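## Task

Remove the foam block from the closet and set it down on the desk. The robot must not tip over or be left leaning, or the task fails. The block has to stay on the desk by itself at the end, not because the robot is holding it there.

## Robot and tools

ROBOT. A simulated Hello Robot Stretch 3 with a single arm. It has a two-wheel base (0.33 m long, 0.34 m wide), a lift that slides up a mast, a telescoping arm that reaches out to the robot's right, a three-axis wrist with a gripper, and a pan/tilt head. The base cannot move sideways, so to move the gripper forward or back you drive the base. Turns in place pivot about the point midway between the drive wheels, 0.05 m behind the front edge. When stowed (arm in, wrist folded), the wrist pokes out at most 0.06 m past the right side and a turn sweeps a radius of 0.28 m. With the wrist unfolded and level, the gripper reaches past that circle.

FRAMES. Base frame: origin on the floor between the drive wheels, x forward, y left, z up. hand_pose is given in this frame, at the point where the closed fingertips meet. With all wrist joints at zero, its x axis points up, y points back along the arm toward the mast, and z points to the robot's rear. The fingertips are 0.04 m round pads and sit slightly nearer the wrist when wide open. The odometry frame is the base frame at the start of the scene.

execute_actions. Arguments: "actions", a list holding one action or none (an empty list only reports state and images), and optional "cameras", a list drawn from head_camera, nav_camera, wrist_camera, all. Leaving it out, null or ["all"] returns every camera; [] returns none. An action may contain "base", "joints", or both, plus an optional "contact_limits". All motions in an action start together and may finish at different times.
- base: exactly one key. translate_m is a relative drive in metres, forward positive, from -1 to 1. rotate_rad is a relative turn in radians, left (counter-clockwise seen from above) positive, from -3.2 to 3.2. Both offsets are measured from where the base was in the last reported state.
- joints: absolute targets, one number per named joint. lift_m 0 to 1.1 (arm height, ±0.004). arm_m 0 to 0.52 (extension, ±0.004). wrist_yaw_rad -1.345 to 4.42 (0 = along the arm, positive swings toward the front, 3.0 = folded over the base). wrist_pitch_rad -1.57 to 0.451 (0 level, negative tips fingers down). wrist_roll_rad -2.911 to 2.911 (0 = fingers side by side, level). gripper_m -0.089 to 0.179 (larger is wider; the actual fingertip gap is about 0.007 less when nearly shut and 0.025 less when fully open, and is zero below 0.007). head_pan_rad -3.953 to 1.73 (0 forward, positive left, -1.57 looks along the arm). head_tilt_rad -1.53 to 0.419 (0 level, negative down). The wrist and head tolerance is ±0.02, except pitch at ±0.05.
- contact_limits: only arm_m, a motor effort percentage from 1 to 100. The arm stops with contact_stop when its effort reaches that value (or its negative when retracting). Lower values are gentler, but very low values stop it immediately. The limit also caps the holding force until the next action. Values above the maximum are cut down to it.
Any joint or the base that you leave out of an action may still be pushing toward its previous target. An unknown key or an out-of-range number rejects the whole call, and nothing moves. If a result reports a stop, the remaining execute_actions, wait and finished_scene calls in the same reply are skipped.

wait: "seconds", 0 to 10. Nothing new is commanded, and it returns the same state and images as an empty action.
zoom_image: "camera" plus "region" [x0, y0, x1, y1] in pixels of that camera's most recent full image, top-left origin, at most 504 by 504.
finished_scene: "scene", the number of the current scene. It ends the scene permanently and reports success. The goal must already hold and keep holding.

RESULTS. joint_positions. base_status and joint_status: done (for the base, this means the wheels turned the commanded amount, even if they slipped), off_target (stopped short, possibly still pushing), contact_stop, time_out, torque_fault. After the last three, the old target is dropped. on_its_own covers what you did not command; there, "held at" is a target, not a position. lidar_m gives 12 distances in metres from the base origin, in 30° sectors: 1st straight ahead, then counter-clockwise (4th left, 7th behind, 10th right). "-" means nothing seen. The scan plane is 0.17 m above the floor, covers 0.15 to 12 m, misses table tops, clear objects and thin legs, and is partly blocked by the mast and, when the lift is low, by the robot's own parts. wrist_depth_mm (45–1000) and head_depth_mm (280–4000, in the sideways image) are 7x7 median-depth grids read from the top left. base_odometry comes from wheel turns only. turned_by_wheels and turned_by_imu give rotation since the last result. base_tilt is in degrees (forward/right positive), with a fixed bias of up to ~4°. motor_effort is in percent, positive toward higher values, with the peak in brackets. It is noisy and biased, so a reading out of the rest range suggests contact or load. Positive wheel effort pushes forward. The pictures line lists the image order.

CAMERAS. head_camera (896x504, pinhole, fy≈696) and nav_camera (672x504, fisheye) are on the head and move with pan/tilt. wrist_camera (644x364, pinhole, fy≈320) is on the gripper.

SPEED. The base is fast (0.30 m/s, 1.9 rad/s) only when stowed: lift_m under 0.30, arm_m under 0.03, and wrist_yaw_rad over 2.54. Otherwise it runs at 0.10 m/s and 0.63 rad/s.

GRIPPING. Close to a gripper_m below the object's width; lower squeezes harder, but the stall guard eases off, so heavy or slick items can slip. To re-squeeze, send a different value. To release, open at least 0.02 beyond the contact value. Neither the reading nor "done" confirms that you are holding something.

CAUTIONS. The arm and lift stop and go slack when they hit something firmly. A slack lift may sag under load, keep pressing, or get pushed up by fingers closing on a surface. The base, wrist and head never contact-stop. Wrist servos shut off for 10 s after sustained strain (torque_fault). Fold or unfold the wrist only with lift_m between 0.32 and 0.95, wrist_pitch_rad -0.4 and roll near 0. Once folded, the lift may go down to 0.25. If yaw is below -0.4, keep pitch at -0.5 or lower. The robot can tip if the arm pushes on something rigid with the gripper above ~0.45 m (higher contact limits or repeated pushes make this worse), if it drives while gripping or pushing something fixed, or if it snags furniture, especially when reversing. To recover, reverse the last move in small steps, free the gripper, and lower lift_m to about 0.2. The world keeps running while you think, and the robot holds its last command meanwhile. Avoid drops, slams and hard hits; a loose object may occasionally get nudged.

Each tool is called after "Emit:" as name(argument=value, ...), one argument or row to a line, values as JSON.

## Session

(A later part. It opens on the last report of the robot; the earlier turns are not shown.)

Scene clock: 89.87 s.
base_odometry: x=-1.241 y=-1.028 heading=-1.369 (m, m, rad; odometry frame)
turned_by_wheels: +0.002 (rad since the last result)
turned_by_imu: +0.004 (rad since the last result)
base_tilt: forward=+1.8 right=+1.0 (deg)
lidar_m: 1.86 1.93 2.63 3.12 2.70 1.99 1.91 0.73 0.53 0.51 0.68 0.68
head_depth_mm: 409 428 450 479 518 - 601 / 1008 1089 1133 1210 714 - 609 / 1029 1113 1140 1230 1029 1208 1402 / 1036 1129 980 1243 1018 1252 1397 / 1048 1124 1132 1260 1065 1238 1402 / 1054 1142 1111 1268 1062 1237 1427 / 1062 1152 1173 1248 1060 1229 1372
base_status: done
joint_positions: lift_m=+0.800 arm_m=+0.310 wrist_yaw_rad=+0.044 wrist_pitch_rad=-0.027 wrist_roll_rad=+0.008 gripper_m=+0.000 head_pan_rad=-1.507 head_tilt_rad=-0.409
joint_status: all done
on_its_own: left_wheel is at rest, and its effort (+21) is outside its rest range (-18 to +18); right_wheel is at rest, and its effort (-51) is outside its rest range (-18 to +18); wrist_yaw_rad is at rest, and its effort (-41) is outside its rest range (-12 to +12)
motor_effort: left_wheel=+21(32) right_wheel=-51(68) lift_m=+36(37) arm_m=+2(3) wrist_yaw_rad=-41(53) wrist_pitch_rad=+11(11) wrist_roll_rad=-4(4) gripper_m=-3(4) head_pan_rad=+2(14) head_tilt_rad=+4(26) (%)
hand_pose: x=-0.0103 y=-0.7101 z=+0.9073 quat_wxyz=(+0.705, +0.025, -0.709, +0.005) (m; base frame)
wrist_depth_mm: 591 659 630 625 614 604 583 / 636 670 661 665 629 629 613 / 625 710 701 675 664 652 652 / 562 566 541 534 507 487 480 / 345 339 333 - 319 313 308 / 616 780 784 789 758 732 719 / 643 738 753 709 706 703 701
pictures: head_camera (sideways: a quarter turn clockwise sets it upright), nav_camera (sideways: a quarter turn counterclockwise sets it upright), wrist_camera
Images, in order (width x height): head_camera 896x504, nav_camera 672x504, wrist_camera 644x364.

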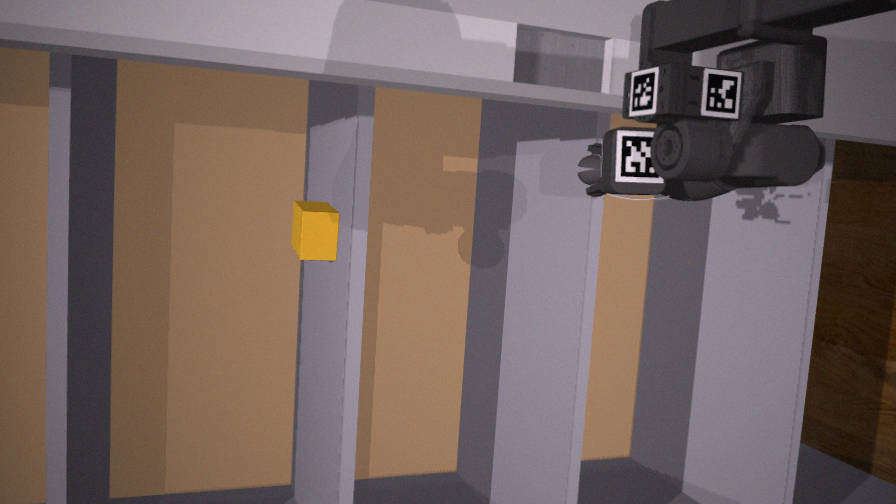

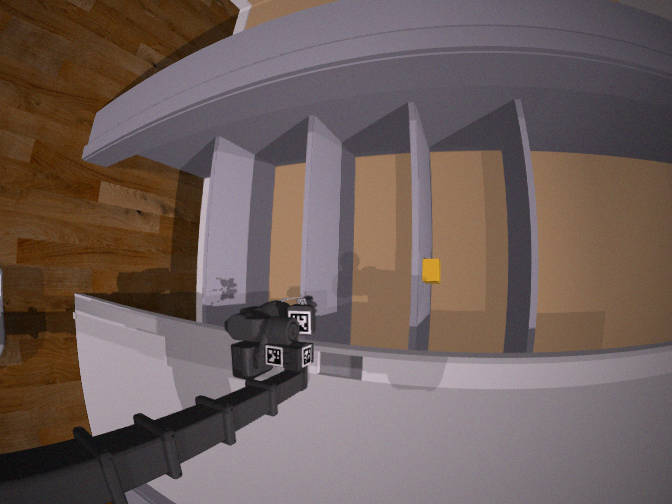

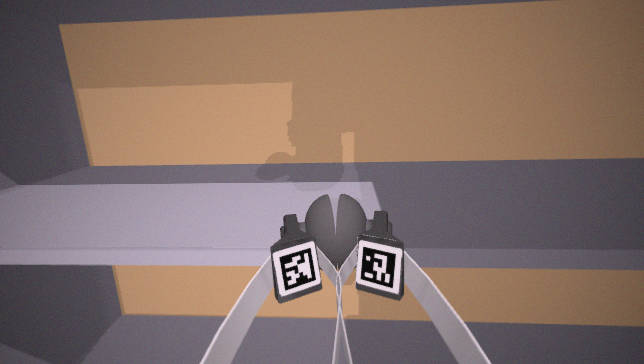

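The robot is leaning slightly; back off now.

Emit:
execute_actions(
  actions=[
    {"base": {"translate_m": 0.14}, "joints": {"lift_m": 1.1, "head_pan_rad": -1.57, "head_tilt_rad": -0.3, "wrist_yaw_rad": 0.0}},
  ],
)

Scene clock: 93.53 s.
base_odometry: x=-1.213 y=-1.165 heading=-1.369 (m, m, rad; odometry frame)
turned_by_wheels: +0.000 (rad since the last result)
turned_by_imu: +0.000 (rad since the last result)
base_tilt: forward=+0.4 right=+1.0 (deg)
lidar_m: 1.72 1.79 2.43 3.15 2.90 2.13 2.05 0.73 0.54 1.24 0.59 0.70
head_depth_mm: 1066 1085 1167 1208 1142 917 1070 / 1071 1093 - 1223 1139 1313 1105 / 1074 1098 1148 - 1140 1310 1096 / 1080 1110 1176 1230 1130 1312 1102 / 1080 1109 1174 1234 1137 1315 1105 / 1081 1114 1181 1242 1126 1311 1095 / 1078 1039 1170 1069 1078 1142 1089
base_status: done
joint_positions: lift_m=+1.100 arm_m=+0.310 wrist_yaw_rad=+0.064 wrist_pitch_rad=-0.024 wrist_roll_rad=+0.008 gripper_m=+0.000 head_pan_rad=-1.563 head_tilt_rad=-0.310
joint_status: wrist_yaw_rad off_target (ended at +0.064, target +0.000); the others done
on_its_own: wrist_yaw_rad is held at +0.061, not at your +0.000, by its stall guard, which is not easing now
motor_effort: left_wheel=-1(32) right_wheel=+0(61) lift_m=+37(42) arm_m=+2(2) wrist_yaw_rad=-3(43) wrist_pitch_rad=+10(13) wrist_roll_rad=-4(4) gripper_m=-2(2) head_pan_rad=-3(7) head_tilt_rad=+5(15) (%)
hand_pose: x=-0.0051 y=-0.7099 z=+1.2083 quat_wxyz=(+0.704, +0.031, -0.709, +0.014) (m; base frame)
wrist_depth_mm: 490 612 645 644 608 594 588 / 494 670 655 646 624 620 600 / 484 680 692 676 666 638 636 / 474 580 557 521 448 471 447 / 355 345 334 - 312 299 289 / 475 635 768 724 731 711 705 / 473 594 631 629 602 590 574
pictures: head_camera (sideways: a quarter turn clockwise sets it upright), nav_camera (sideways: a quarter turn counterclockwise sets it upright), wrist_camera
Images, in order (width x height): head_camera 896x504, nav_camera 672x504, wrist_camera 644x364.

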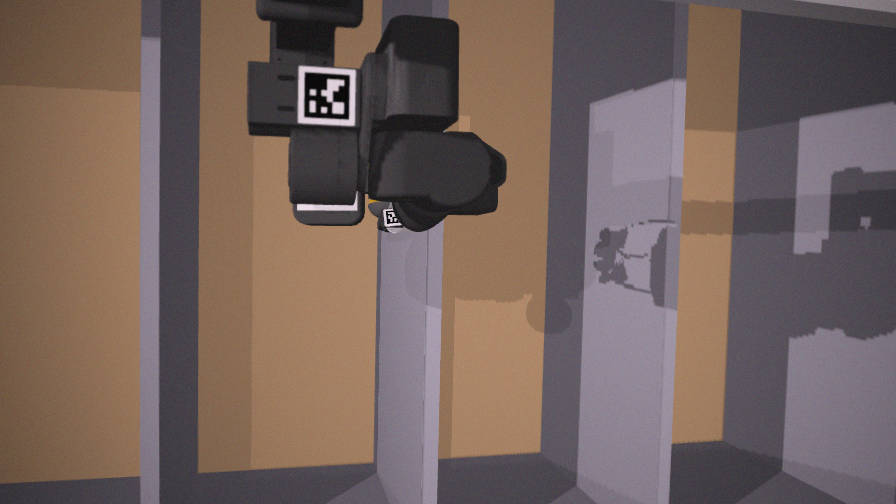

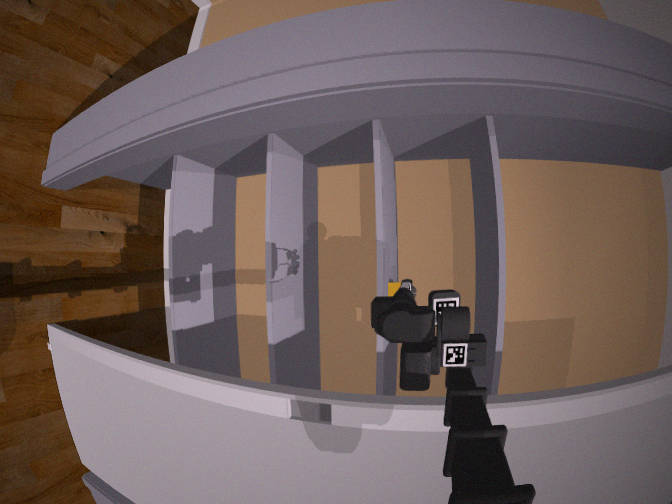

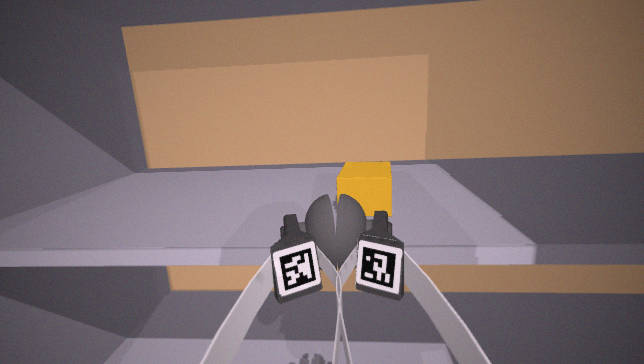

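Emit:
execute_actions(
  actions=[
    {"joints": {"arm_m": 0.08, "wrist_yaw_rad": 0.45, "wrist_pitch_rad": -0.12}},
  ],
  cameras=[],
)

Emit:
execute_actions(
  actions=[
    {"base": {"rotate_rad": -0.45}, "joints": {"head_pan_rad": -1.4}},
  ],
  cameras=[],
)

Emit:
execute_actions(
  actions=[
    {"base": {"translate_m": 0.3}, "joints": {"arm_m": 0.3, "gripper_m": 0.14}, "contact_limits": {"arm_m": 15}},
  ],
)

Scene clock: 99.80 s.
base_odometry: x=-1.213 y=-1.165 heading=-1.369 (m, m, rad; odometry frame)
turned_by_wheels: +0.000 (rad since the last result)
turned_by_imu: +0.002 (rad since the last result)
base_tilt: forward=+0.5 right=+1.0 (deg)
lidar_m: 1.72 1.79 2.44 3.15 2.90 2.13 2.05 0.73 0.54 1.23 0.59 0.70
head_depth_mm: 1066 984 - - - 1269 1066 / 1062 1092 1144 - - - 1102 / 1072 1094 1148 - - 1294 1098 / 1084 1102 1155 - - 1328 1105 / 1080 1108 1174 1016 1009 1318 1100 / 1092 1122 1187 1127 1126 1312 1093 / 1079 1038 1167 1066 1076 1143 1088
base_status: not commanded
joint_positions: lift_m=+1.100 arm_m=+0.080 wrist_yaw_rad=+0.449 wrist_pitch_rad=-0.136 wrist_roll_rad=+0.008 gripper_m=+0.000 head_pan_rad=-1.563 head_tilt_rad=-0.310
joint_status: all done
motor_effort: left_wheel=+0(0) right_wheel=+0(0) lift_m=+37(37) arm_m=-4(4) wrist_yaw_rad=+2(4) wrist_pitch_rad=+6(9) wrist_roll_rad=-4(4) gripper_m=-3(2) head_pan_rad=-3(3) head_tilt_rad=+3(5) (%)
hand_pose: x=+0.0872 y=-0.4511 z=+1.1799 quat_wxyz=(+0.696, +0.204, -0.679, +0.109) (m; base frame)
wrist_depth_mm: 270 311 551 835 817 749 667 / 285 319 561 898 869 762 682 / 342 324 581 699 634 481 479 / 387 330 589 976 951 847 762 / 445 345 610 - 823 808 744 / - 372 458 - 677 614 614 / - 399 516 956 995 928 513
pictures: none
No camera images: the call's "cameras" was empty. Leave "cameras" out to get every camera's image.

Scene clock: 101.47 s.
base_odometry: x=-1.213 y=-1.165 heading=-1.818 (m, m, rad; odometry frame)
turned_by_wheels: -0.450 (rad since the last result)
turned_by_imu: -0.447 (rad since the last result)
base_tilt: forward=+0.5 right=+1.0 (deg)
lidar_m: 1.76 1.72 1.82 2.64 3.56 2.70 2.09 2.05 0.68 0.54 1.23 0.59
head_depth_mm: 467 488 505 - - - 630 / 456 475 493 - - - 611 / 452 472 489 863 - 569 596 / 1109 1131 1203 1019 1068 1316 1103 / 1081 1108 1177 1222 1134 1311 1100 / 1058 1034 1148 1193 1129 1270 1096 / 1034 1038 1119 1008 1120 1264 1091
base_status: done
joint_positions: lift_m=+1.100 arm_m=+0.080 wrist_yaw_rad=+0.449 wrist_pitch_rad=-0.136 wrist_roll_rad=+0.008 gripper_m=+0.000 head_pan_rad=-1.407 head_tilt_rad=-0.310
joint_status: all done
motor_effort: left_wheel=+2(4) right_wheel=-2(5) lift_m=+36(37) arm_m=-4(4) wrist_yaw_rad=+2(2) wrist_pitch_rad=+6(6) wrist_roll_rad=-3(3) gripper_m=-3(2) head_pan_rad=+1(13) head_tilt_rad=+5(4) (%)
hand_pose: x=+0.0872 y=-0.4511 z=+1.1799 quat_wxyz=(+0.696, +0.204, -0.679, +0.109) (m; base frame)
wrist_depth_mm: 678 844 869 833 196 192 191 / 662 889 878 890 206 202 201 / 604 672 615 605 218 212 213 / 654 920 - - 234 226 225 / 640 842 878 - 242 242 239 / 634 711 706 - 272 261 257 / 638 894 - - 288 278 273
pictures: none
No camera images: the call's "cameras" was empty. Leave "cameras" out to get every camera's image.

Scene clock: 105.87 s.
base_odometry: x=-1.287 y=-1.456 heading=-1.818 (m, m, rad; odometry frame)
turned_by_wheels: +0.000 (rad since the last result)
turned_by_imu: +0.001 (rad since the last result)
base_tilt: forward=+0.5 right=+1.0 (deg)
lidar_m: 1.49 1.45 1.54 2.23 3.32 3.08 2.37 1.17 0.58 1.13 0.36 0.39
head_depth_mm: 1056 979 1139 - 1146 917 1110 / 1030 998 1102 - 1140 918 1098 / 1003 1009 1100 955 1137 871 1095 / 983 1023 1075 1017 1140 867 1104 / 957 999 1040 884 1111 829 1098 / 932 974 1024 881 1094 825 1102 / 918 951 993 874 1060 785 1093
base_status: done
joint_positions: lift_m=+1.100 arm_m=+0.300 wrist_yaw_rad=+0.449 wrist_pitch_rad=-0.136 wrist_roll_rad=+0.008 gripper_m=+0.140 head_pan_rad=-1.407 head_tilt_rad=-0.310
joint_status: all done
motor_effort: left_wheel=+1(5) right_wheel=-2(3) lift_m=+36(36) arm_m=+4(3) wrist_yaw_rad=+2(1) wrist_pitch_rad=+6(6) wrist_roll_rad=-4(4) gripper_m=+0(83) head_pan_rad=+3(2) head_tilt_rad=+3(4) (%)
contact_limits: arm_m 15 (drawing in: default 32, maximum 52; extending or still: default 43, maximum 71)
hand_pose: x=+0.0872 y=-0.6706 z=+1.1799 quat_wxyz=(+0.696, +0.204, -0.679, +0.109) (m; base frame)
wrist_depth_mm: 440 564 554 558 541 555 545 / 445 578 582 575 572 584 576 / 441 572 604 580 435 504 476 / 378 359 345 332 288 308 295 / 252 256 238 234 231 231 227 / 414 - 676 639 636 598 616 / 420 535 529 533 517 508 504
pictures: head_camera (sideways: a quarter turn clockwise sets it upright), nav_camera (sideways: a quarter turn counterclockwise sets it upright), wrist_camera
Images, in order (width x height): head_camera 896x504, nav_camera 672x504, wrist_camera 644x364.

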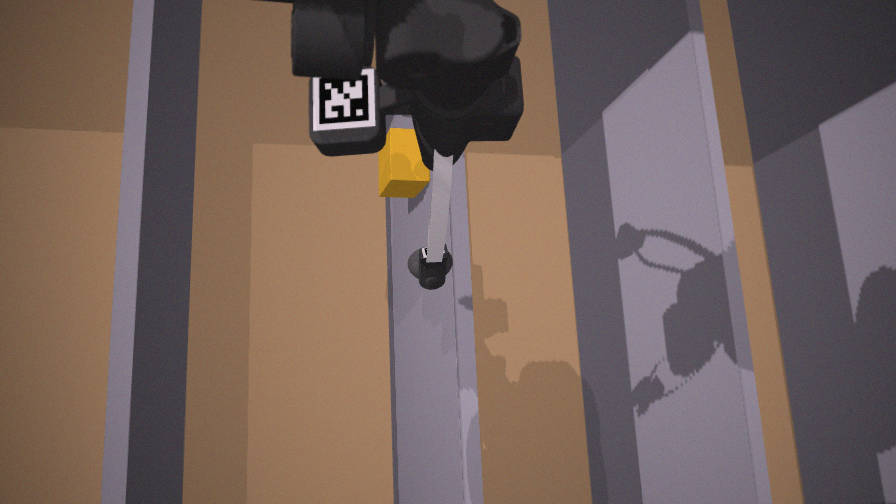

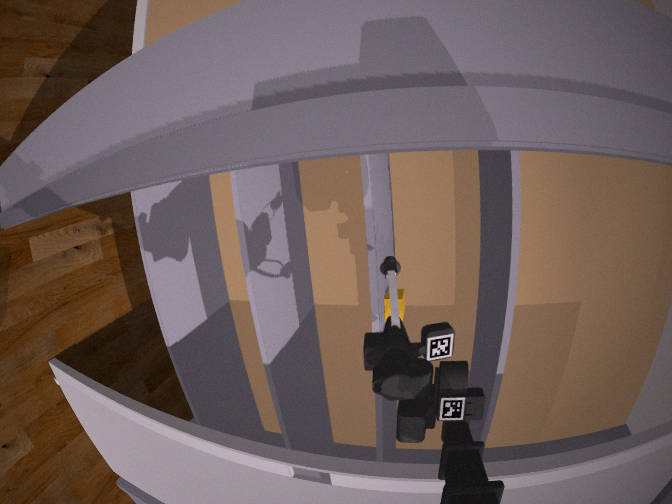

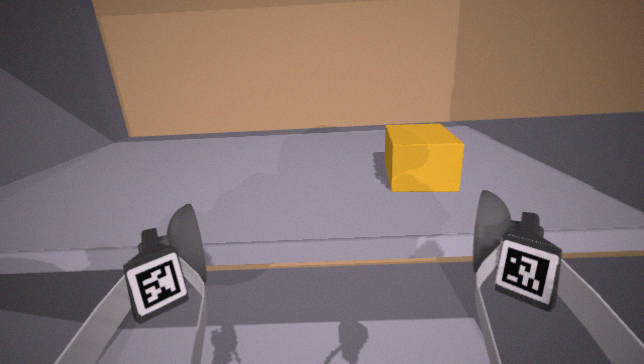

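Emit:
execute_actions(
  actions=[
    {"joints": {"arm_m": 0.42, "gripper_m": 0.178, "head_pan_rad": -1.55}, "contact_limits": {"arm_m": 12}},
  ],
  cameras=["head_camera", "wrist_camera"],
)

Scene clock: 108.93 s.
base_odometry: x=-1.287 y=-1.456 heading=-1.818 (m, m, rad; odometry frame)
turned_by_wheels: +0.000 (rad since the last result)
turned_by_imu: +0.001 (rad since the last result)
base_tilt: forward=+0.4 right=+1.0 (deg)
lidar_m: 1.48 1.45 1.53 2.23 3.34 3.06 2.37 1.17 0.58 1.12 0.36 0.39
head_depth_mm: 1166 1186 1273 1339 1141 1332 1103 / 1110 1002 - 1291 1142 1320 1097 / 1064 1007 1147 1238 1136 1273 1101 / 1028 1015 1114 1170 1127 913 1098 / 986 1027 1076 852 1137 868 1101 / 946 988 1039 877 1101 826 1099 / 921 959 1001 868 1062 786 1094
base_status: not commanded
joint_positions: lift_m=+1.100 arm_m=+0.420 wrist_yaw_rad=+0.449 wrist_pitch_rad=-0.136 wrist_roll_rad=+0.008 gripper_m=+0.178 head_pan_rad=-1.543 head_tilt_rad=-0.310
joint_status: all done
motor_effort: left_wheel=+1(1) right_wheel=-2(2) lift_m=+37(36) arm_m=+4(4) wrist_yaw_rad=+2(2) wrist_pitch_rad=+6(6) wrist_roll_rad=-3(4) gripper_m=+0(84) head_pan_rad=-2(13) head_tilt_rad=+4(4) (%)
contact_limits: arm_m 12 (drawing in: default 32, maximum 52; extending or still: default 43, maximum 71)
hand_pose: x=+0.0872 y=-0.7906 z=+1.1799 quat_wxyz=(+0.696, +0.204, -0.679, +0.109) (m; base frame)
wrist_depth_mm: 454 450 447 452 453 449 445 / 479 475 479 475 478 476 469 / 491 494 503 499 483 489 469 / 371 358 346 306 212 307 294 / 255 261 239 219 185 220 225 / 194 181 184 179 175 170 - / - 150 148 144 143 141 137
pictures: head_camera (sideways: a quarter turn clockwise sets it upright), wrist_camera
Images, in order (width x height): head_camera 896x504, wrist_camera 644x364.

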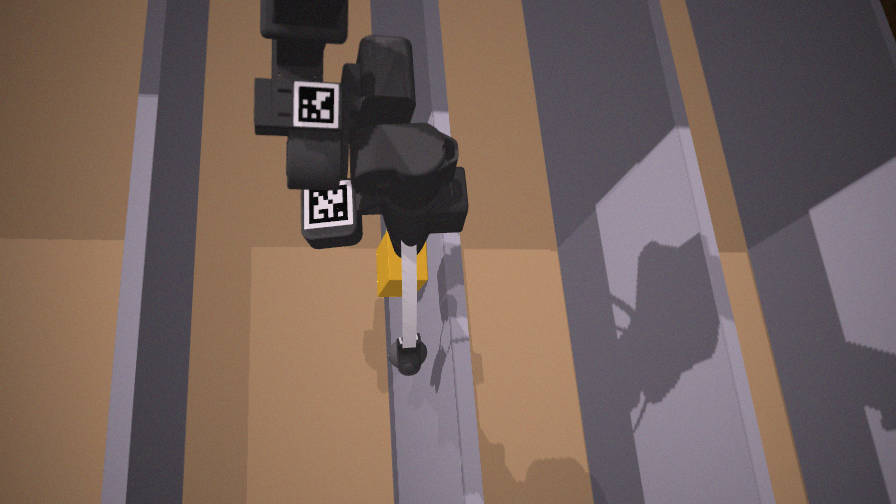

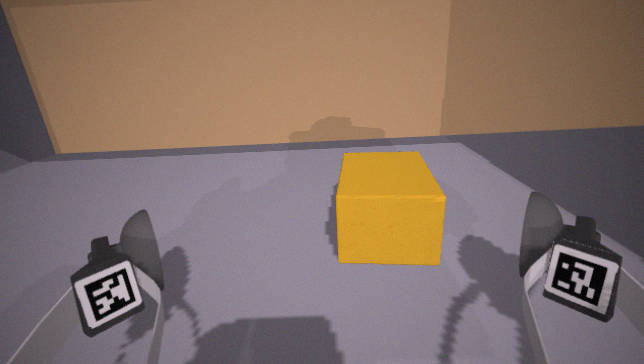

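Emit:
execute_actions(
  actions=[
    {"joints": {"arm_m": 0.49}, "contact_limits": {"arm_m": 12}},
  ],
  cameras=["head_camera", "wrist_camera"],
)

Scene clock: 110.77 s.
base_odometry: x=-1.287 y=-1.456 heading=-1.818 (m, m, rad; odometry frame)
turned_by_wheels: +0.000 (rad since the last result)
turned_by_imu: +0.000 (rad since the last result)
base_tilt: forward=+0.5 right=+1.0 (deg)
lidar_m: 1.49 1.45 1.54 2.22 3.70 3.07 2.37 1.17 0.58 1.13 0.36 0.39
head_depth_mm: 1157 1184 1253 1319 1144 1330 1096 / 1108 1003 - 1273 1144 1319 1106 / 1071 1008 1148 1223 1132 1270 1099 / 1021 1025 1121 1168 1143 914 1103 / 986 1021 1080 858 1128 864 1105 / 952 990 1034 877 1097 825 1096 / 921 952 1000 873 1060 789 1106
base_status: not commanded
joint_positions: lift_m=+1.100 arm_m=+0.490 wrist_yaw_rad=+0.449 wrist_pitch_rad=-0.136 wrist_roll_rad=+0.008 gripper_m=+0.178 head_pan_rad=-1.543 head_tilt_rad=-0.310
joint_status: all done
motor_effort: left_wheel=+1(0) right_wheel=-2(2) lift_m=+36(37) arm_m=+4(6) wrist_yaw_rad=+2(3) wrist_pitch_rad=+6(6) wrist_roll_rad=-4(4) gripper_m=+0(1) head_pan_rad=-3(2) head_tilt_rad=+5(4) (%)
contact_limits: arm_m 12 (drawing in: default 32, maximum 52; extending or still: default 43, maximum 71)
hand_pose: x=+0.0872 y=-0.8606 z=+1.1799 quat_wxyz=(+0.696, +0.204, -0.679, +0.109) (m; base frame)
wrist_depth_mm: 398 399 396 390 389 388 394 / 418 416 413 412 413 414 411 / 437 443 445 445 429 429 423 / 374 362 341 309 313 305 294 / 253 258 239 141 200 217 223 / 191 182 181 122 122 170 - / - 150 146 132 131 139 137
pictures: head_camera (sideways: a quarter turn clockwise sets it upright), wrist_camera
Images, in order (width x height): head_camera 896x504, wrist_camera 644x364.

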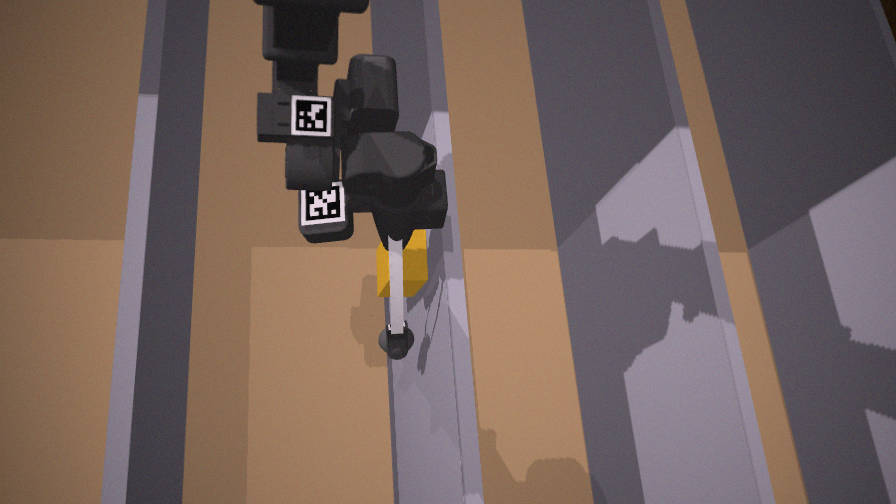

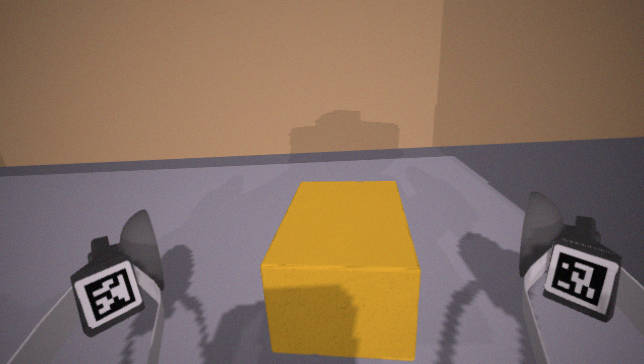

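Emit:
execute_actions(
  actions=[
    {"joints": {"lift_m": 1.088, "gripper_m": 0.1}},
  ],
  cameras=["wrist_camera"],
)

Emit:
execute_actions(
  actions=[
    {"joints": {"gripper_m": 0.03}},
  ],
  cameras=["head_camera", "wrist_camera"],
)

Scene clock: 112.37 s.
base_odometry: x=-1.287 y=-1.456 heading=-1.818 (m, m, rad; odometry frame)
turned_by_wheels: +0.000 (rad since the last result)
turned_by_imu: +0.000 (rad since the last result)
base_tilt: forward=+0.5 right=+1.0 (deg)
lidar_m: 1.48 1.45 1.54 2.22 3.72 3.06 2.37 1.17 0.58 1.12 0.36 0.39
head_depth_mm: 1161 1187 1247 1324 1142 1331 1096 / 1107 1000 1218 1283 1136 1322 1099 / 1066 1014 1142 1239 1132 1259 1105 / 1026 1023 1118 1173 1132 911 1101 / 983 1024 1076 885 1128 872 1095 / 951 990 1038 880 1100 825 1103 / 920 958 1006 871 1057 789 1087
base_status: not commanded
joint_positions: lift_m=+1.088 arm_m=+0.490 wrist_yaw_rad=+0.449 wrist_pitch_rad=-0.136 wrist_roll_rad=+0.008 gripper_m=+0.100 head_pan_rad=-1.543 head_tilt_rad=-0.310
joint_status: all done
motor_effort: left_wheel=+1(1) right_wheel=-2(2) lift_m=+23(29) arm_m=+4(4) wrist_yaw_rad=+2(2) wrist_pitch_rad=+6(6) wrist_roll_rad=-4(4) gripper_m=+0(85) head_pan_rad=-3(2) head_tilt_rad=+4(4) (%)
hand_pose: x=+0.0872 y=-0.8606 z=+1.1685 quat_wxyz=(+0.696, +0.204, -0.679, +0.109) (m; base frame)
wrist_depth_mm: 394 394 395 393 394 394 392 / 417 419 417 424 413 411 408 / 451 445 438 436 432 426 422 / 337 324 312 171 271 273 262 / 228 222 226 119 123 207 191 / 172 169 151 122 121 148 150 / 138 135 132 127 124 126 125
pictures: wrist_camera
Images, in order (width x height): wrist_camera 644x364.

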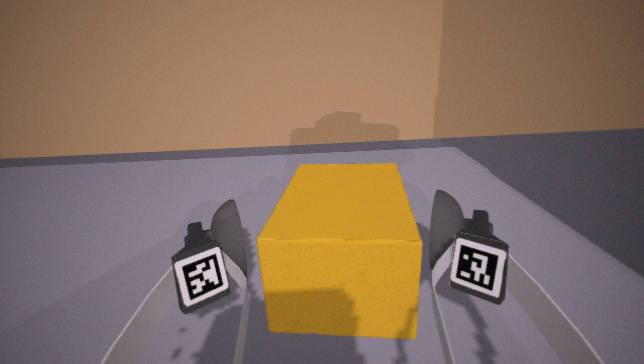

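Scene clock: 113.57 s.
base_odometry: x=-1.287 y=-1.456 heading=-1.818 (m, m, rad; odometry frame)
turned_by_wheels: +0.000 (rad since the last result)
turned_by_imu: +0.000 (rad since the last result)
base_tilt: forward=+0.5 right=+1.0 (deg)
lidar_m: 1.49 1.45 1.54 2.22 3.36 3.08 2.37 1.17 0.58 1.12 0.36 0.39
head_depth_mm: 1150 1181 1246 1334 1139 1327 1108 / 1104 1002 1209 1292 1139 1322 1105 / 1063 1004 1149 1241 1139 1266 1097 / 1032 1023 1119 1170 1133 911 1105 / 984 1022 1078 882 1132 867 1100 / 950 987 1038 874 1103 823 1102 / 920 954 1000 874 1059 792 1100
base_status: not commanded
joint_positions: lift_m=+1.088 arm_m=+0.490 wrist_yaw_rad=+0.449 wrist_pitch_rad=-0.136 wrist_roll_rad=+0.008 gripper_m=+0.031 head_pan_rad=-1.543 head_tilt_rad=-0.310
joint_status: all done
motor_effort: left_wheel=+1(1) right_wheel=-2(2) lift_m=+23(23) arm_m=+4(4) wrist_yaw_rad=+1(1) wrist_pitch_rad=+6(6) wrist_roll_rad=-3(4) gripper_m=-16(91) head_pan_rad=-2(3) head_tilt_rad=+5(6) (%)
hand_pose: x=+0.0872 y=-0.8606 z=+1.1685 quat_wxyz=(+0.696, +0.204, -0.679, +0.109) (m; base frame)
wrist_depth_mm: 401 391 394 389 393 389 388 / 426 421 421 420 418 417 415 / 433 444 436 426 430 431 422 / 338 324 313 170 262 275 263 / 230 221 204 122 117 198 192 / 172 169 150 126 121 153 151 / 138 137 133 130 125 126 124
pictures: head_camera (sideways: a quarter turn clockwise sets it upright), wrist_camera
Images, in order (width x height): head_camera 896x504, wrist_camera 644x364.

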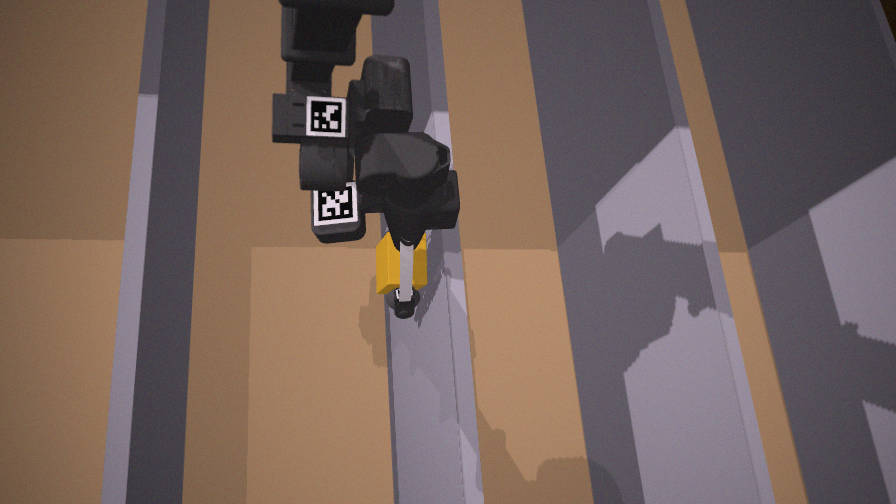

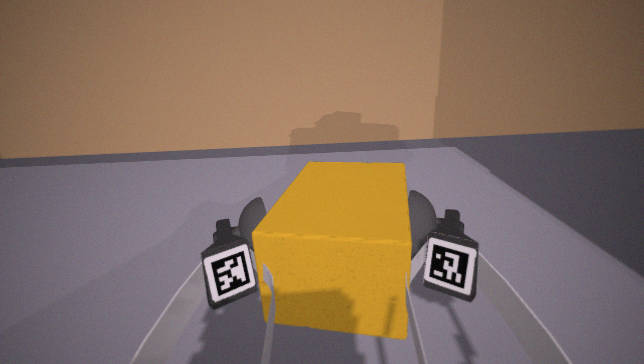

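Emit:
execute_actions(
  actions=[
    {"joints": {"gripper_m": 0.01, "lift_m": 1.1, "wrist_pitch_rad": -0.03}},
  ],
  cameras=["wrist_camera"],
)

Scene clock: 114.47 s.
base_odometry: x=-1.287 y=-1.456 heading=-1.818 (m, m, rad; odometry frame)
turned_by_wheels: +0.000 (rad since the last result)
turned_by_imu: +0.000 (rad since the last result)
base_tilt: forward=+0.5 right=+1.0 (deg)
lidar_m: 1.49 1.45 1.54 2.23 3.71 3.06 2.37 1.17 0.58 1.12 0.36 0.39
head_depth_mm: 1162 1181 1242 1329 1139 1331 1102 / 1106 1005 - 1272 1136 1317 1101 / 1068 1014 1158 1228 1137 1268 1101 / 1033 1024 1108 883 1132 909 1103 / 988 1023 1070 882 1131 864 1093 / 949 990 1033 877 1100 827 1098 / 922 960 998 871 1055 787 1094
base_status: not commanded
joint_positions: lift_m=+1.100 arm_m=+0.490 wrist_yaw_rad=+0.449 wrist_pitch_rad=-0.058 wrist_roll_rad=+0.008 gripper_m=+0.011 head_pan_rad=-1.543 head_tilt_rad=-0.310
joint_status: all done
motor_effort: left_wheel=+1(1) right_wheel=-2(2) lift_m=+37(41) arm_m=+4(4) wrist_yaw_rad=+2(2) wrist_pitch_rad=+11(13) wrist_roll_rad=-3(4) gripper_m=-24(93) head_pan_rad=-2(1) head_tilt_rad=+5(4) (%)
hand_pose: x=+0.0889 y=-0.8640 z=+1.1995 quat_wxyz=(+0.691, +0.178, -0.687, +0.136) (m; base frame)
wrist_depth_mm: 407 403 402 402 405 391 393 / 420 417 419 416 418 408 414 / 439 445 438 434 440 430 429 / 455 447 453 170 379 405 386 / 316 309 281 121 117 270 261 / 230 223 196 125 121 200 198 / 178 177 171 156 158 162 159
pictures: wrist_camera
Images, in order (width x height): wrist_camera 644x364.

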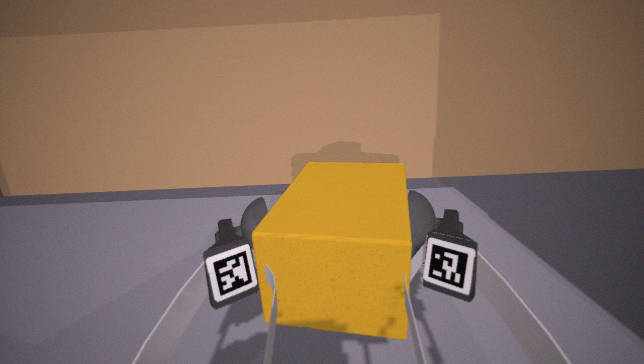

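Emit:
execute_actions(
  actions=[
    {"joints": {"arm_m": 0.25}},
  ],
  cameras=[],
)

Emit:
execute_actions(
  actions=[
    {"base": {"translate_m": -0.3}, "joints": {"arm_m": 0.0, "lift_m": 0.72, "wrist_pitch_rad": -0.3, "head_tilt_rad": -0.8}},
  ],
  cameras=["nav_camera", "wrist_camera"],
)

Scene clock: 119.10 s.
base_odometry: x=-1.287 y=-1.456 heading=-1.818 (m, m, rad; odometry frame)
turned_by_wheels: +0.000 (rad since the last result)
turned_by_imu: +0.001 (rad since the last result)
base_tilt: forward=+0.4 right=+1.0 (deg)
lidar_m: 1.49 1.46 1.54 2.23 3.72 3.07 2.37 1.17 0.58 1.13 0.36 0.39
head_depth_mm: 1159 1169 - 1374 1142 1323 1106 / 1111 1002 - - 1144 1325 1100 / 1069 1005 1152 - 1075 1274 1100 / 1023 1023 1104 1154 1132 910 1099 / 989 1027 1077 700 1128 870 1100 / 951 987 1038 880 1106 825 1100 / 925 950 1003 878 1060 790 1095
base_status: not commanded
joint_positions: lift_m=+1.100 arm_m=+0.250 wrist_yaw_rad=+0.449 wrist_pitch_rad=-0.057 wrist_roll_rad=+0.008 gripper_m=+0.020 head_pan_rad=-1.543 head_tilt_rad=-0.310
joint_status: all done
on_its_own: gripper_m is held at +0.019, not at your +0.010, by its stall guard, which is not easing now
motor_effort: left_wheel=+1(1) right_wheel=-2(2) lift_m=+37(37) arm_m=-4(4) wrist_yaw_rad=+1(1) wrist_pitch_rad=+11(11) wrist_roll_rad=-3(3) gripper_m=-20(20) head_pan_rad=-3(2) head_tilt_rad=+5(5) (%)
hand_pose: x=+0.0890 y=-0.6245 z=+1.1998 quat_wxyz=(+0.691, +0.178, -0.687, +0.137) (m; base frame)
wrist_depth_mm: 423 583 595 600 604 591 589 / 417 600 628 620 632 617 612 / 415 603 673 647 639 631 642 / 405 492 478 171 385 402 392 / 318 310 283 121 117 273 271 / 395 542 678 126 121 705 691 / 409 542 591 540 536 566 566
pictures: none
No camera images: the call's "cameras" was empty. Leave "cameras" out to get every camera's image.

Scene clock: 123.57 s.
base_odometry: x=-1.213 y=-1.165 heading=-1.818 (m, m, rad; odometry frame)
turned_by_wheels: +0.000 (rad since the last result)
turned_by_imu: +0.001 (rad since the last result)
base_tilt: forward=+0.5 right=+1.0 (deg)
lidar_m: 1.76 1.72 1.83 2.64 3.59 2.69 2.10 2.05 0.68 0.54 1.23 0.59
head_depth_mm: 506 579 672 800 989 1290 1217 / 487 553 640 751 918 1166 1219 / 469 531 607 710 852 1067 1224 / 452 515 577 671 794 583 - / 719 1117 1387 1257 1616 586 1188 / 1067 1134 974 1253 1579 1370 1202 / 1032 1111 941 1268 1498 1384 1201
base_status: done
joint_positions: lift_m=+0.720 arm_m=+0.000 wrist_yaw_rad=+0.449 wrist_pitch_rad=-0.318 wrist_roll_rad=+0.008 gripper_m=+0.020 head_pan_rad=-1.543 head_tilt_rad=-0.790
joint_status: all done
on_its_own: gripper_m is held at +0.019, not at your +0.010, by its stall guard, which is not easing now
motor_effort: left_wheel=+1(3) right_wheel=-2(6) lift_m=+23(31) arm_m=-4(6) wrist_yaw_rad=+1(1) wrist_pitch_rad=+7(9) wrist_roll_rad=-4(4) gripper_m=-20(21) head_pan_rad=-2(3) head_tilt_rad=-5(34) (%)
hand_pose: x=+0.0808 y=-0.3578 z=+0.7560 quat_wxyz=(+0.703, +0.265, -0.658, +0.045) (m; base frame)
wrist_depth_mm: 608 780 886 942 523 254 256 / 619 908 996 989 952 274 277 / 617 867 - - 327 300 302 / 602 789 843 171 326 326 333 / 478 854 - 121 117 363 367 / 475 837 - 125 121 416 411 / 478 737 919 904 470 462 465
pictures: nav_camera (sideways: a quarter turn counterclockwise sets it upright), wrist_camera
Images, in order (width x height): nav_camera 672x504, wrist_camera 644x364.

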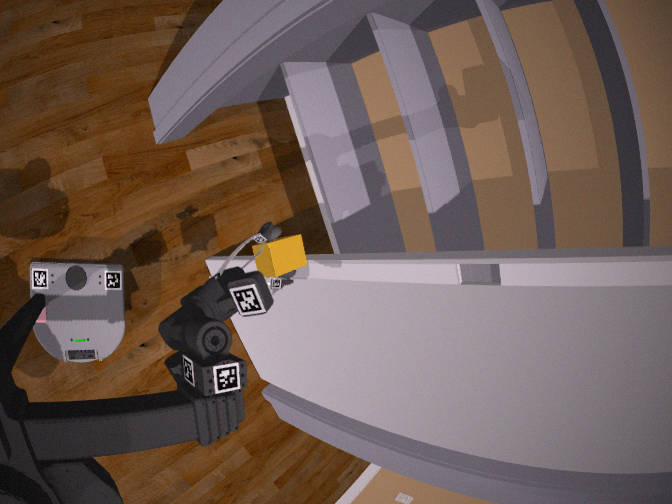

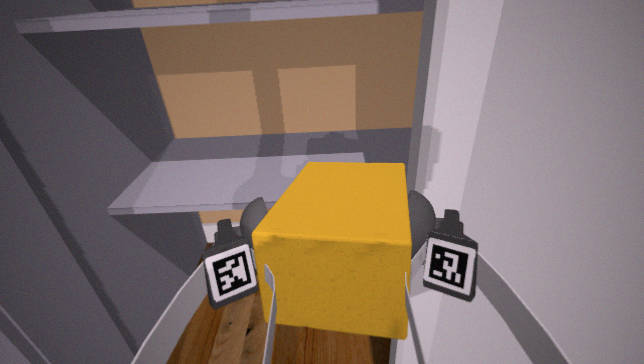

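Emit:
execute_actions(
  actions=[
    {"base": {"rotate_rad": 2.261}, "joints": {"wrist_yaw_rad": 2.62, "wrist_pitch_rad": -0.4, "lift_m": 0.29, "head_pan_rad": -0.2, "head_tilt_rad": -0.5}},
  ],
  cameras=["nav_camera", "wrist_camera"],
)

Emit:
execute_actions(
  actions=[
    {"base": {"translate_m": 1.0}},
  ],
  cameras=[],
)

Emit:
execute_actions(
  actions=[
    {"base": {"translate_m": 1.0}},
  ],
)

Scene clock: 128.70 s.
base_odometry: x=-1.213 y=-1.165 heading=+0.443 (m, m, rad; odometry frame)
turned_by_wheels: +2.261 (rad since the last result)
turned_by_imu: +2.249 (rad since the last result)
base_tilt: forward=+0.5 right=+1.0 (deg)
lidar_m: 3.15 2.41 2.05 1.05 0.60 0.54 0.91 0.59 1.72 1.72 1.96 3.31
head_depth_mm: 3030 3313 3485 3086 2200 1716 1402 / 3076 3250 3443 3046 2209 1729 1407 / 3078 3322 3469 3104 2211 1702 1411 / 3083 3252 3539 3044 2184 1710 1407 / 3058 3266 3582 3050 2197 1724 1400 / 3174 3293 3647 3045 2186 1714 1401 / 3196 3333 3688 3037 2200 1715 1400
base_status: done
joint_positions: lift_m=+0.290 arm_m=+0.000 wrist_yaw_rad=+2.617 wrist_pitch_rad=-0.417 wrist_roll_rad=+0.007 gripper_m=+0.020 head_pan_rad=-0.207 head_tilt_rad=-0.507
joint_status: all done
on_its_own: gripper_m is held at +0.019, not at your +0.010, by its stall guard, which is not easing now
motor_effort: left_wheel=-3(7) right_wheel=+3(7) lift_m=+23(24) arm_m=-4(4) wrist_yaw_rad=+3(8) wrist_pitch_rad=+6(7) wrist_roll_rad=-3(3) gripper_m=-20(20) head_pan_rad=+2(29) head_tilt_rad=+3(25) (%)
hand_pose: x=+0.0912 y=+0.0491 z=+0.3032 quat_wxyz=(+0.321, +0.708, -0.039, +0.628) (m; base frame)
wrist_depth_mm: - - - - - - - / - - - - - - - / 913 986 903 898 865 832 829 / 801 741 717 170 665 672 663 / 643 600 567 121 117 561 548 / - 516 468 126 121 471 471 / - - - 409 411 416 410
pictures: nav_camera (sideways: a quarter turn counterclockwise sets it upright), wrist_camera
Images, in order (width x height): nav_camera 672x504, wrist_camera 644x364.

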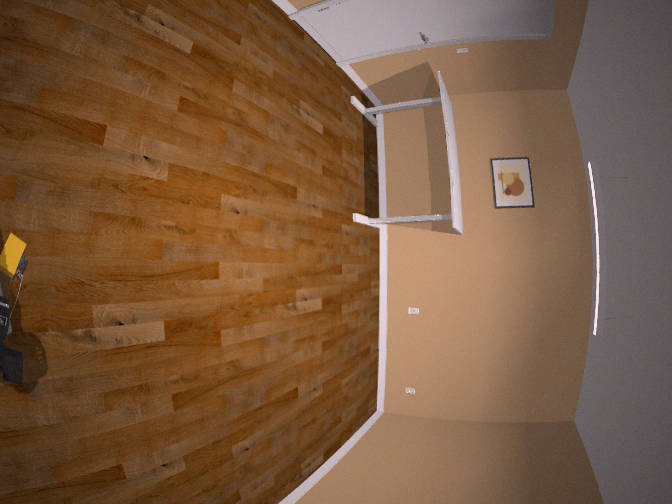

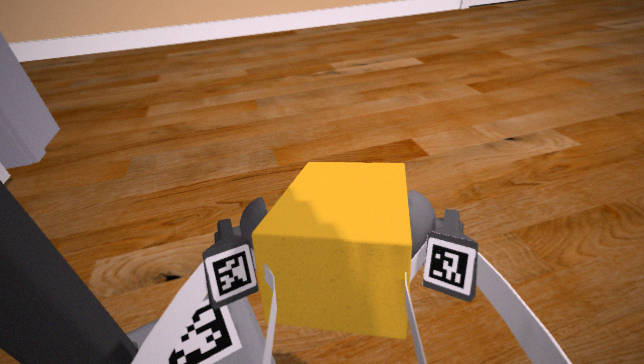

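Scene clock: 133.73 s.
base_odometry: x=-0.310 y=-0.737 heading=+0.443 (m, m, rad; odometry frame)
turned_by_wheels: +0.000 (rad since the last result)
turned_by_imu: +0.002 (rad since the last result)
base_tilt: forward=+0.5 right=+1.0 (deg)
lidar_m: 2.14 2.12 1.82 1.82 2.07 1.49 1.48 2.30 1.95 1.95 2.23 2.57
head_depth_mm: 2137 2343 2526 2679 2176 1723 1410 / 2185 2332 2536 2698 2248 1728 1402 / 2220 2361 2539 2771 2206 1726 1405 / 2208 2348 2548 2696 2202 1728 1411 / 2233 2378 2573 2735 2182 1739 1409 / 2237 2357 2582 2787 2198 1713 1409 / 2256 2432 2647 2854 2214 1720 1395
base_status: done
joint_positions: lift_m=+0.290 arm_m=+0.000 wrist_yaw_rad=+2.618 wrist_pitch_rad=-0.417 wrist_roll_rad=+0.007 gripper_m=+0.020 head_pan_rad=-0.207 head_tilt_rad=-0.507
joint_status: not commanded
on_its_own: gripper_m is held at +0.019, not at your +0.010, by its stall guard, which is not easing now
motor_effort: left_wheel=-2(6) right_wheel=+3(10) lift_m=+24(23) arm_m=-4(4) wrist_yaw_rad=+2(3) wrist_pitch_rad=+7(7) wrist_roll_rad=-3(4) gripper_m=-20(20) head_pan_rad=+1(1) head_tilt_rad=+3(4) (%)
hand_pose: x=+0.0911 y=+0.0491 z=+0.3032 quat_wxyz=(+0.321, +0.708, -0.039, +0.628) (m; base frame)
wrist_depth_mm: - - - - - - - / - - - - - - - / - 958 934 892 871 849 824 / 783 725 723 171 662 683 670 / 627 610 579 121 117 549 544 / - 512 471 125 121 475 480 / - - - 415 413 418 411
pictures: none
No camera images: the call's "cameras" was empty. Leave "cameras" out to get every camera's image.

Scene clock: 138.67 s.
base_odometry: x=+0.594 y=-0.309 heading=+0.442 (m, m, rad; odometry frame)
turned_by_wheels: +0.000 (rad since the last result)
turned_by_imu: +0.002 (rad since the last result)
base_tilt: forward=+0.5 right=+1.0 (deg)
lidar_m: 1.16 1.72 1.57 1.57 1.81 2.45 2.46 2.58 2.19 2.19 1.88 1.60
head_depth_mm: 1320 1417 1545 1679 1821 1714 1422 / 1333 1435 1555 1670 1854 1721 1400 / 1350 1445 1358 998 1854 1725 1415 / 1357 1458 1357 992 1827 1622 1375 / 1349 1468 1353 995 1897 1712 1403 / 1365 1493 1361 990 1894 1729 1407 / 1354 1484 1358 991 1946 1729 1414
base_status: done
joint_positions: lift_m=+0.290 arm_m=+0.000 wrist_yaw_rad=+2.618 wrist_pitch_rad=-0.417 wrist_roll_rad=+0.007 gripper_m=+0.020 head_pan_rad=-0.207 head_tilt_rad=-0.506
joint_status: not commanded
on_its_own: gripper_m is held at +0.019, not at your +0.010, by its stall guard, which is not easing now
motor_effort: left_wheel=-3(7) right_wheel=+3(10) lift_m=+24(24) arm_m=-4(4) wrist_yaw_rad=+3(3) wrist_pitch_rad=+7(7) wrist_roll_rad=-3(3) gripper_m=-20(19) head_pan_rad=+2(2) head_tilt_rad=+2(2) (%)
hand_pose: x=+0.0911 y=+0.0491 z=+0.3031 quat_wxyz=(+0.321, +0.708, -0.039, +0.628) (m; base frame)
wrist_depth_mm: - - - - - - - / - - - - - - - / - 977 929 906 889 851 817 / 797 758 739 170 657 683 666 / 630 613 579 121 117 564 547 / - 518 462 125 120 475 470 / - - - 413 411 418 409
pictures: head_camera (sideways: a quarter turn clockwise sets it upright), nav_camera (sideways: a quarter turn counterclockwise sets it upright), wrist_camera
Images, in order (width x height): head_camera 896x504, nav_camera 672x504, wrist_camera 644x364.

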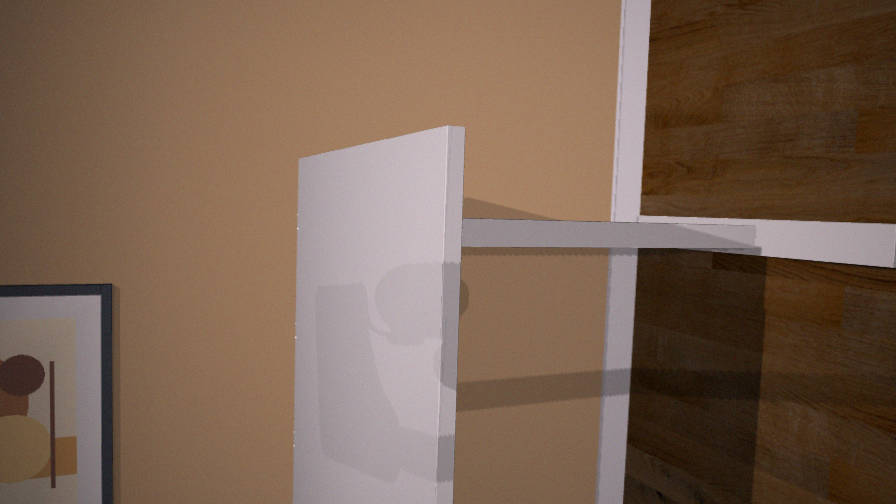

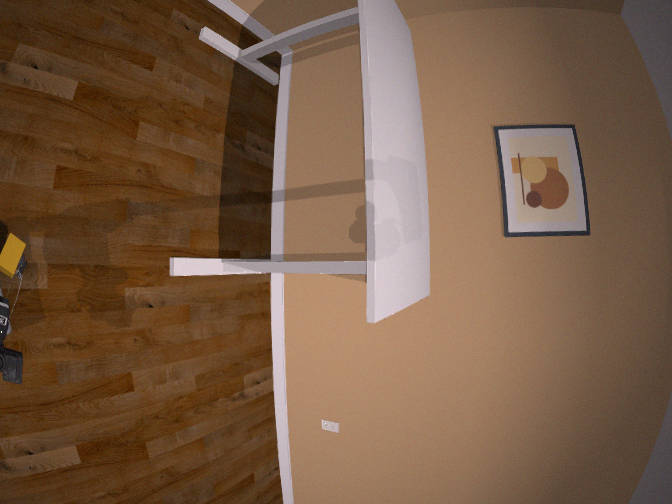

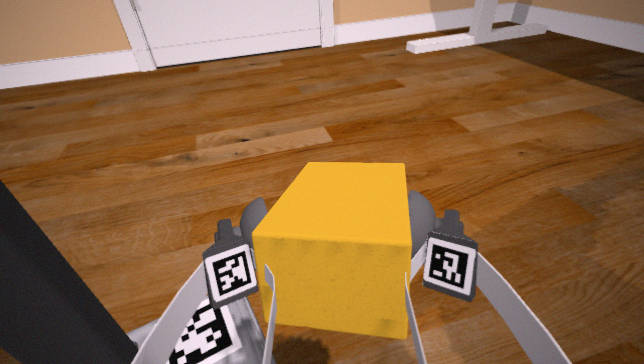

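Emit:
execute_actions(
  actions=[],
)

Scene clock: 139.67 s.
base_odometry: x=+0.594 y=-0.309 heading=+0.442 (m, m, rad; odometry frame)
turned_by_wheels: +0.000 (rad since the last result)
turned_by_imu: +0.000 (rad since the last result)
base_tilt: forward=+0.5 right=+1.0 (deg)
lidar_m: 1.16 1.72 1.57 1.57 1.82 2.46 2.46 2.57 2.18 2.19 1.88 1.60
head_depth_mm: 1322 1418 1533 1660 1804 1734 1413 / 1337 1436 1549 1686 1834 1717 1413 / 1345 1448 1358 1000 1856 1715 1410 / 1364 1456 1355 994 1812 1629 1383 / 1362 1475 1354 990 1866 1720 1400 / 1352 1486 1355 993 1887 1712 1399 / 1370 1487 1349 994 1928 1722 1401
base_status: done
joint_positions: lift_m=+0.290 arm_m=+0.000 wrist_yaw_rad=+2.618 wrist_pitch_rad=-0.417 wrist_roll_rad=+0.007 gripper_m=+0.020 head_pan_rad=-0.207 head_tilt_rad=-0.506
joint_status: not commanded
on_its_own: gripper_m is held at +0.019, not at your +0.010, by its stall guard, which is not easing now
motor_effort: left_wheel=-3(7) right_wheel=+3(10) lift_m=+24(24) arm_m=-4(4) wrist_yaw_rad=+1(3) wrist_pitch_rad=+7(7) wrist_roll_rad=-3(3) gripper_m=-20(19) head_pan_rad=+2(2) head_tilt_rad=+3(2) (%)
hand_pose: x=+0.0911 y=+0.0491 z=+0.3031 quat_wxyz=(+0.321, +0.708, -0.039, +0.628) (m; base frame)
wrist_depth_mm: - - - - - - - / - - - - - - - / - 961 949 926 880 840 813 / 786 743 726 170 654 658 639 / 635 610 591 121 117 558 552 / - 519 469 125 121 472 472 / - - - 415 412 416 411
pictures: head_camera (sideways: a quarter turn clockwise sets it upright), nav_camera (sideways: a quarter turn counterclockwise sets it upright), wrist_camera
Images, in order (width x height): head_camera 896x504, nav_camera 672x504, wrist_camera 644x364.

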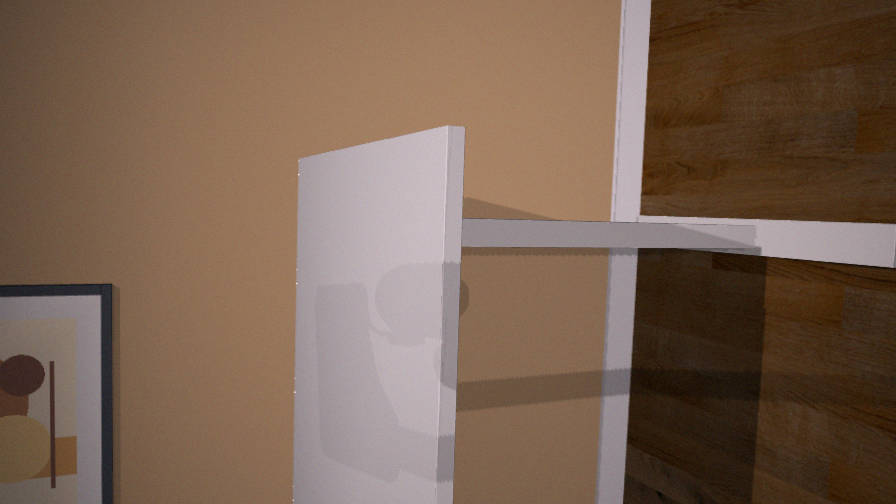

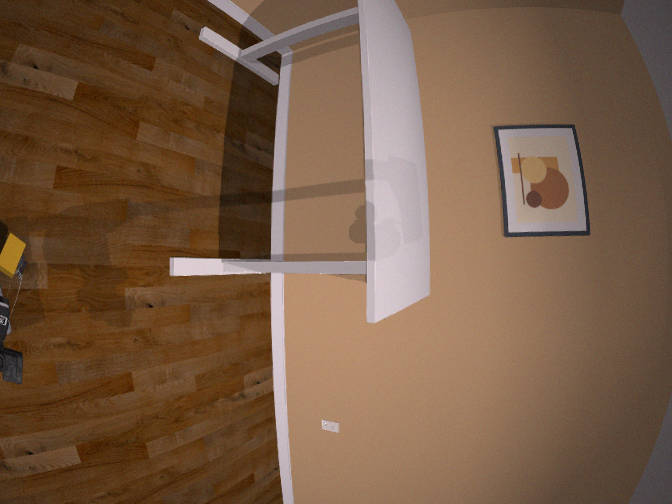

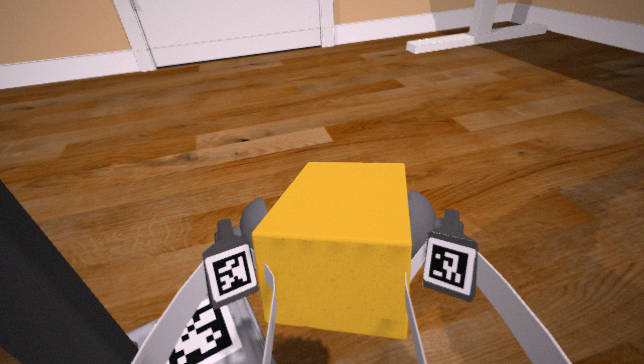

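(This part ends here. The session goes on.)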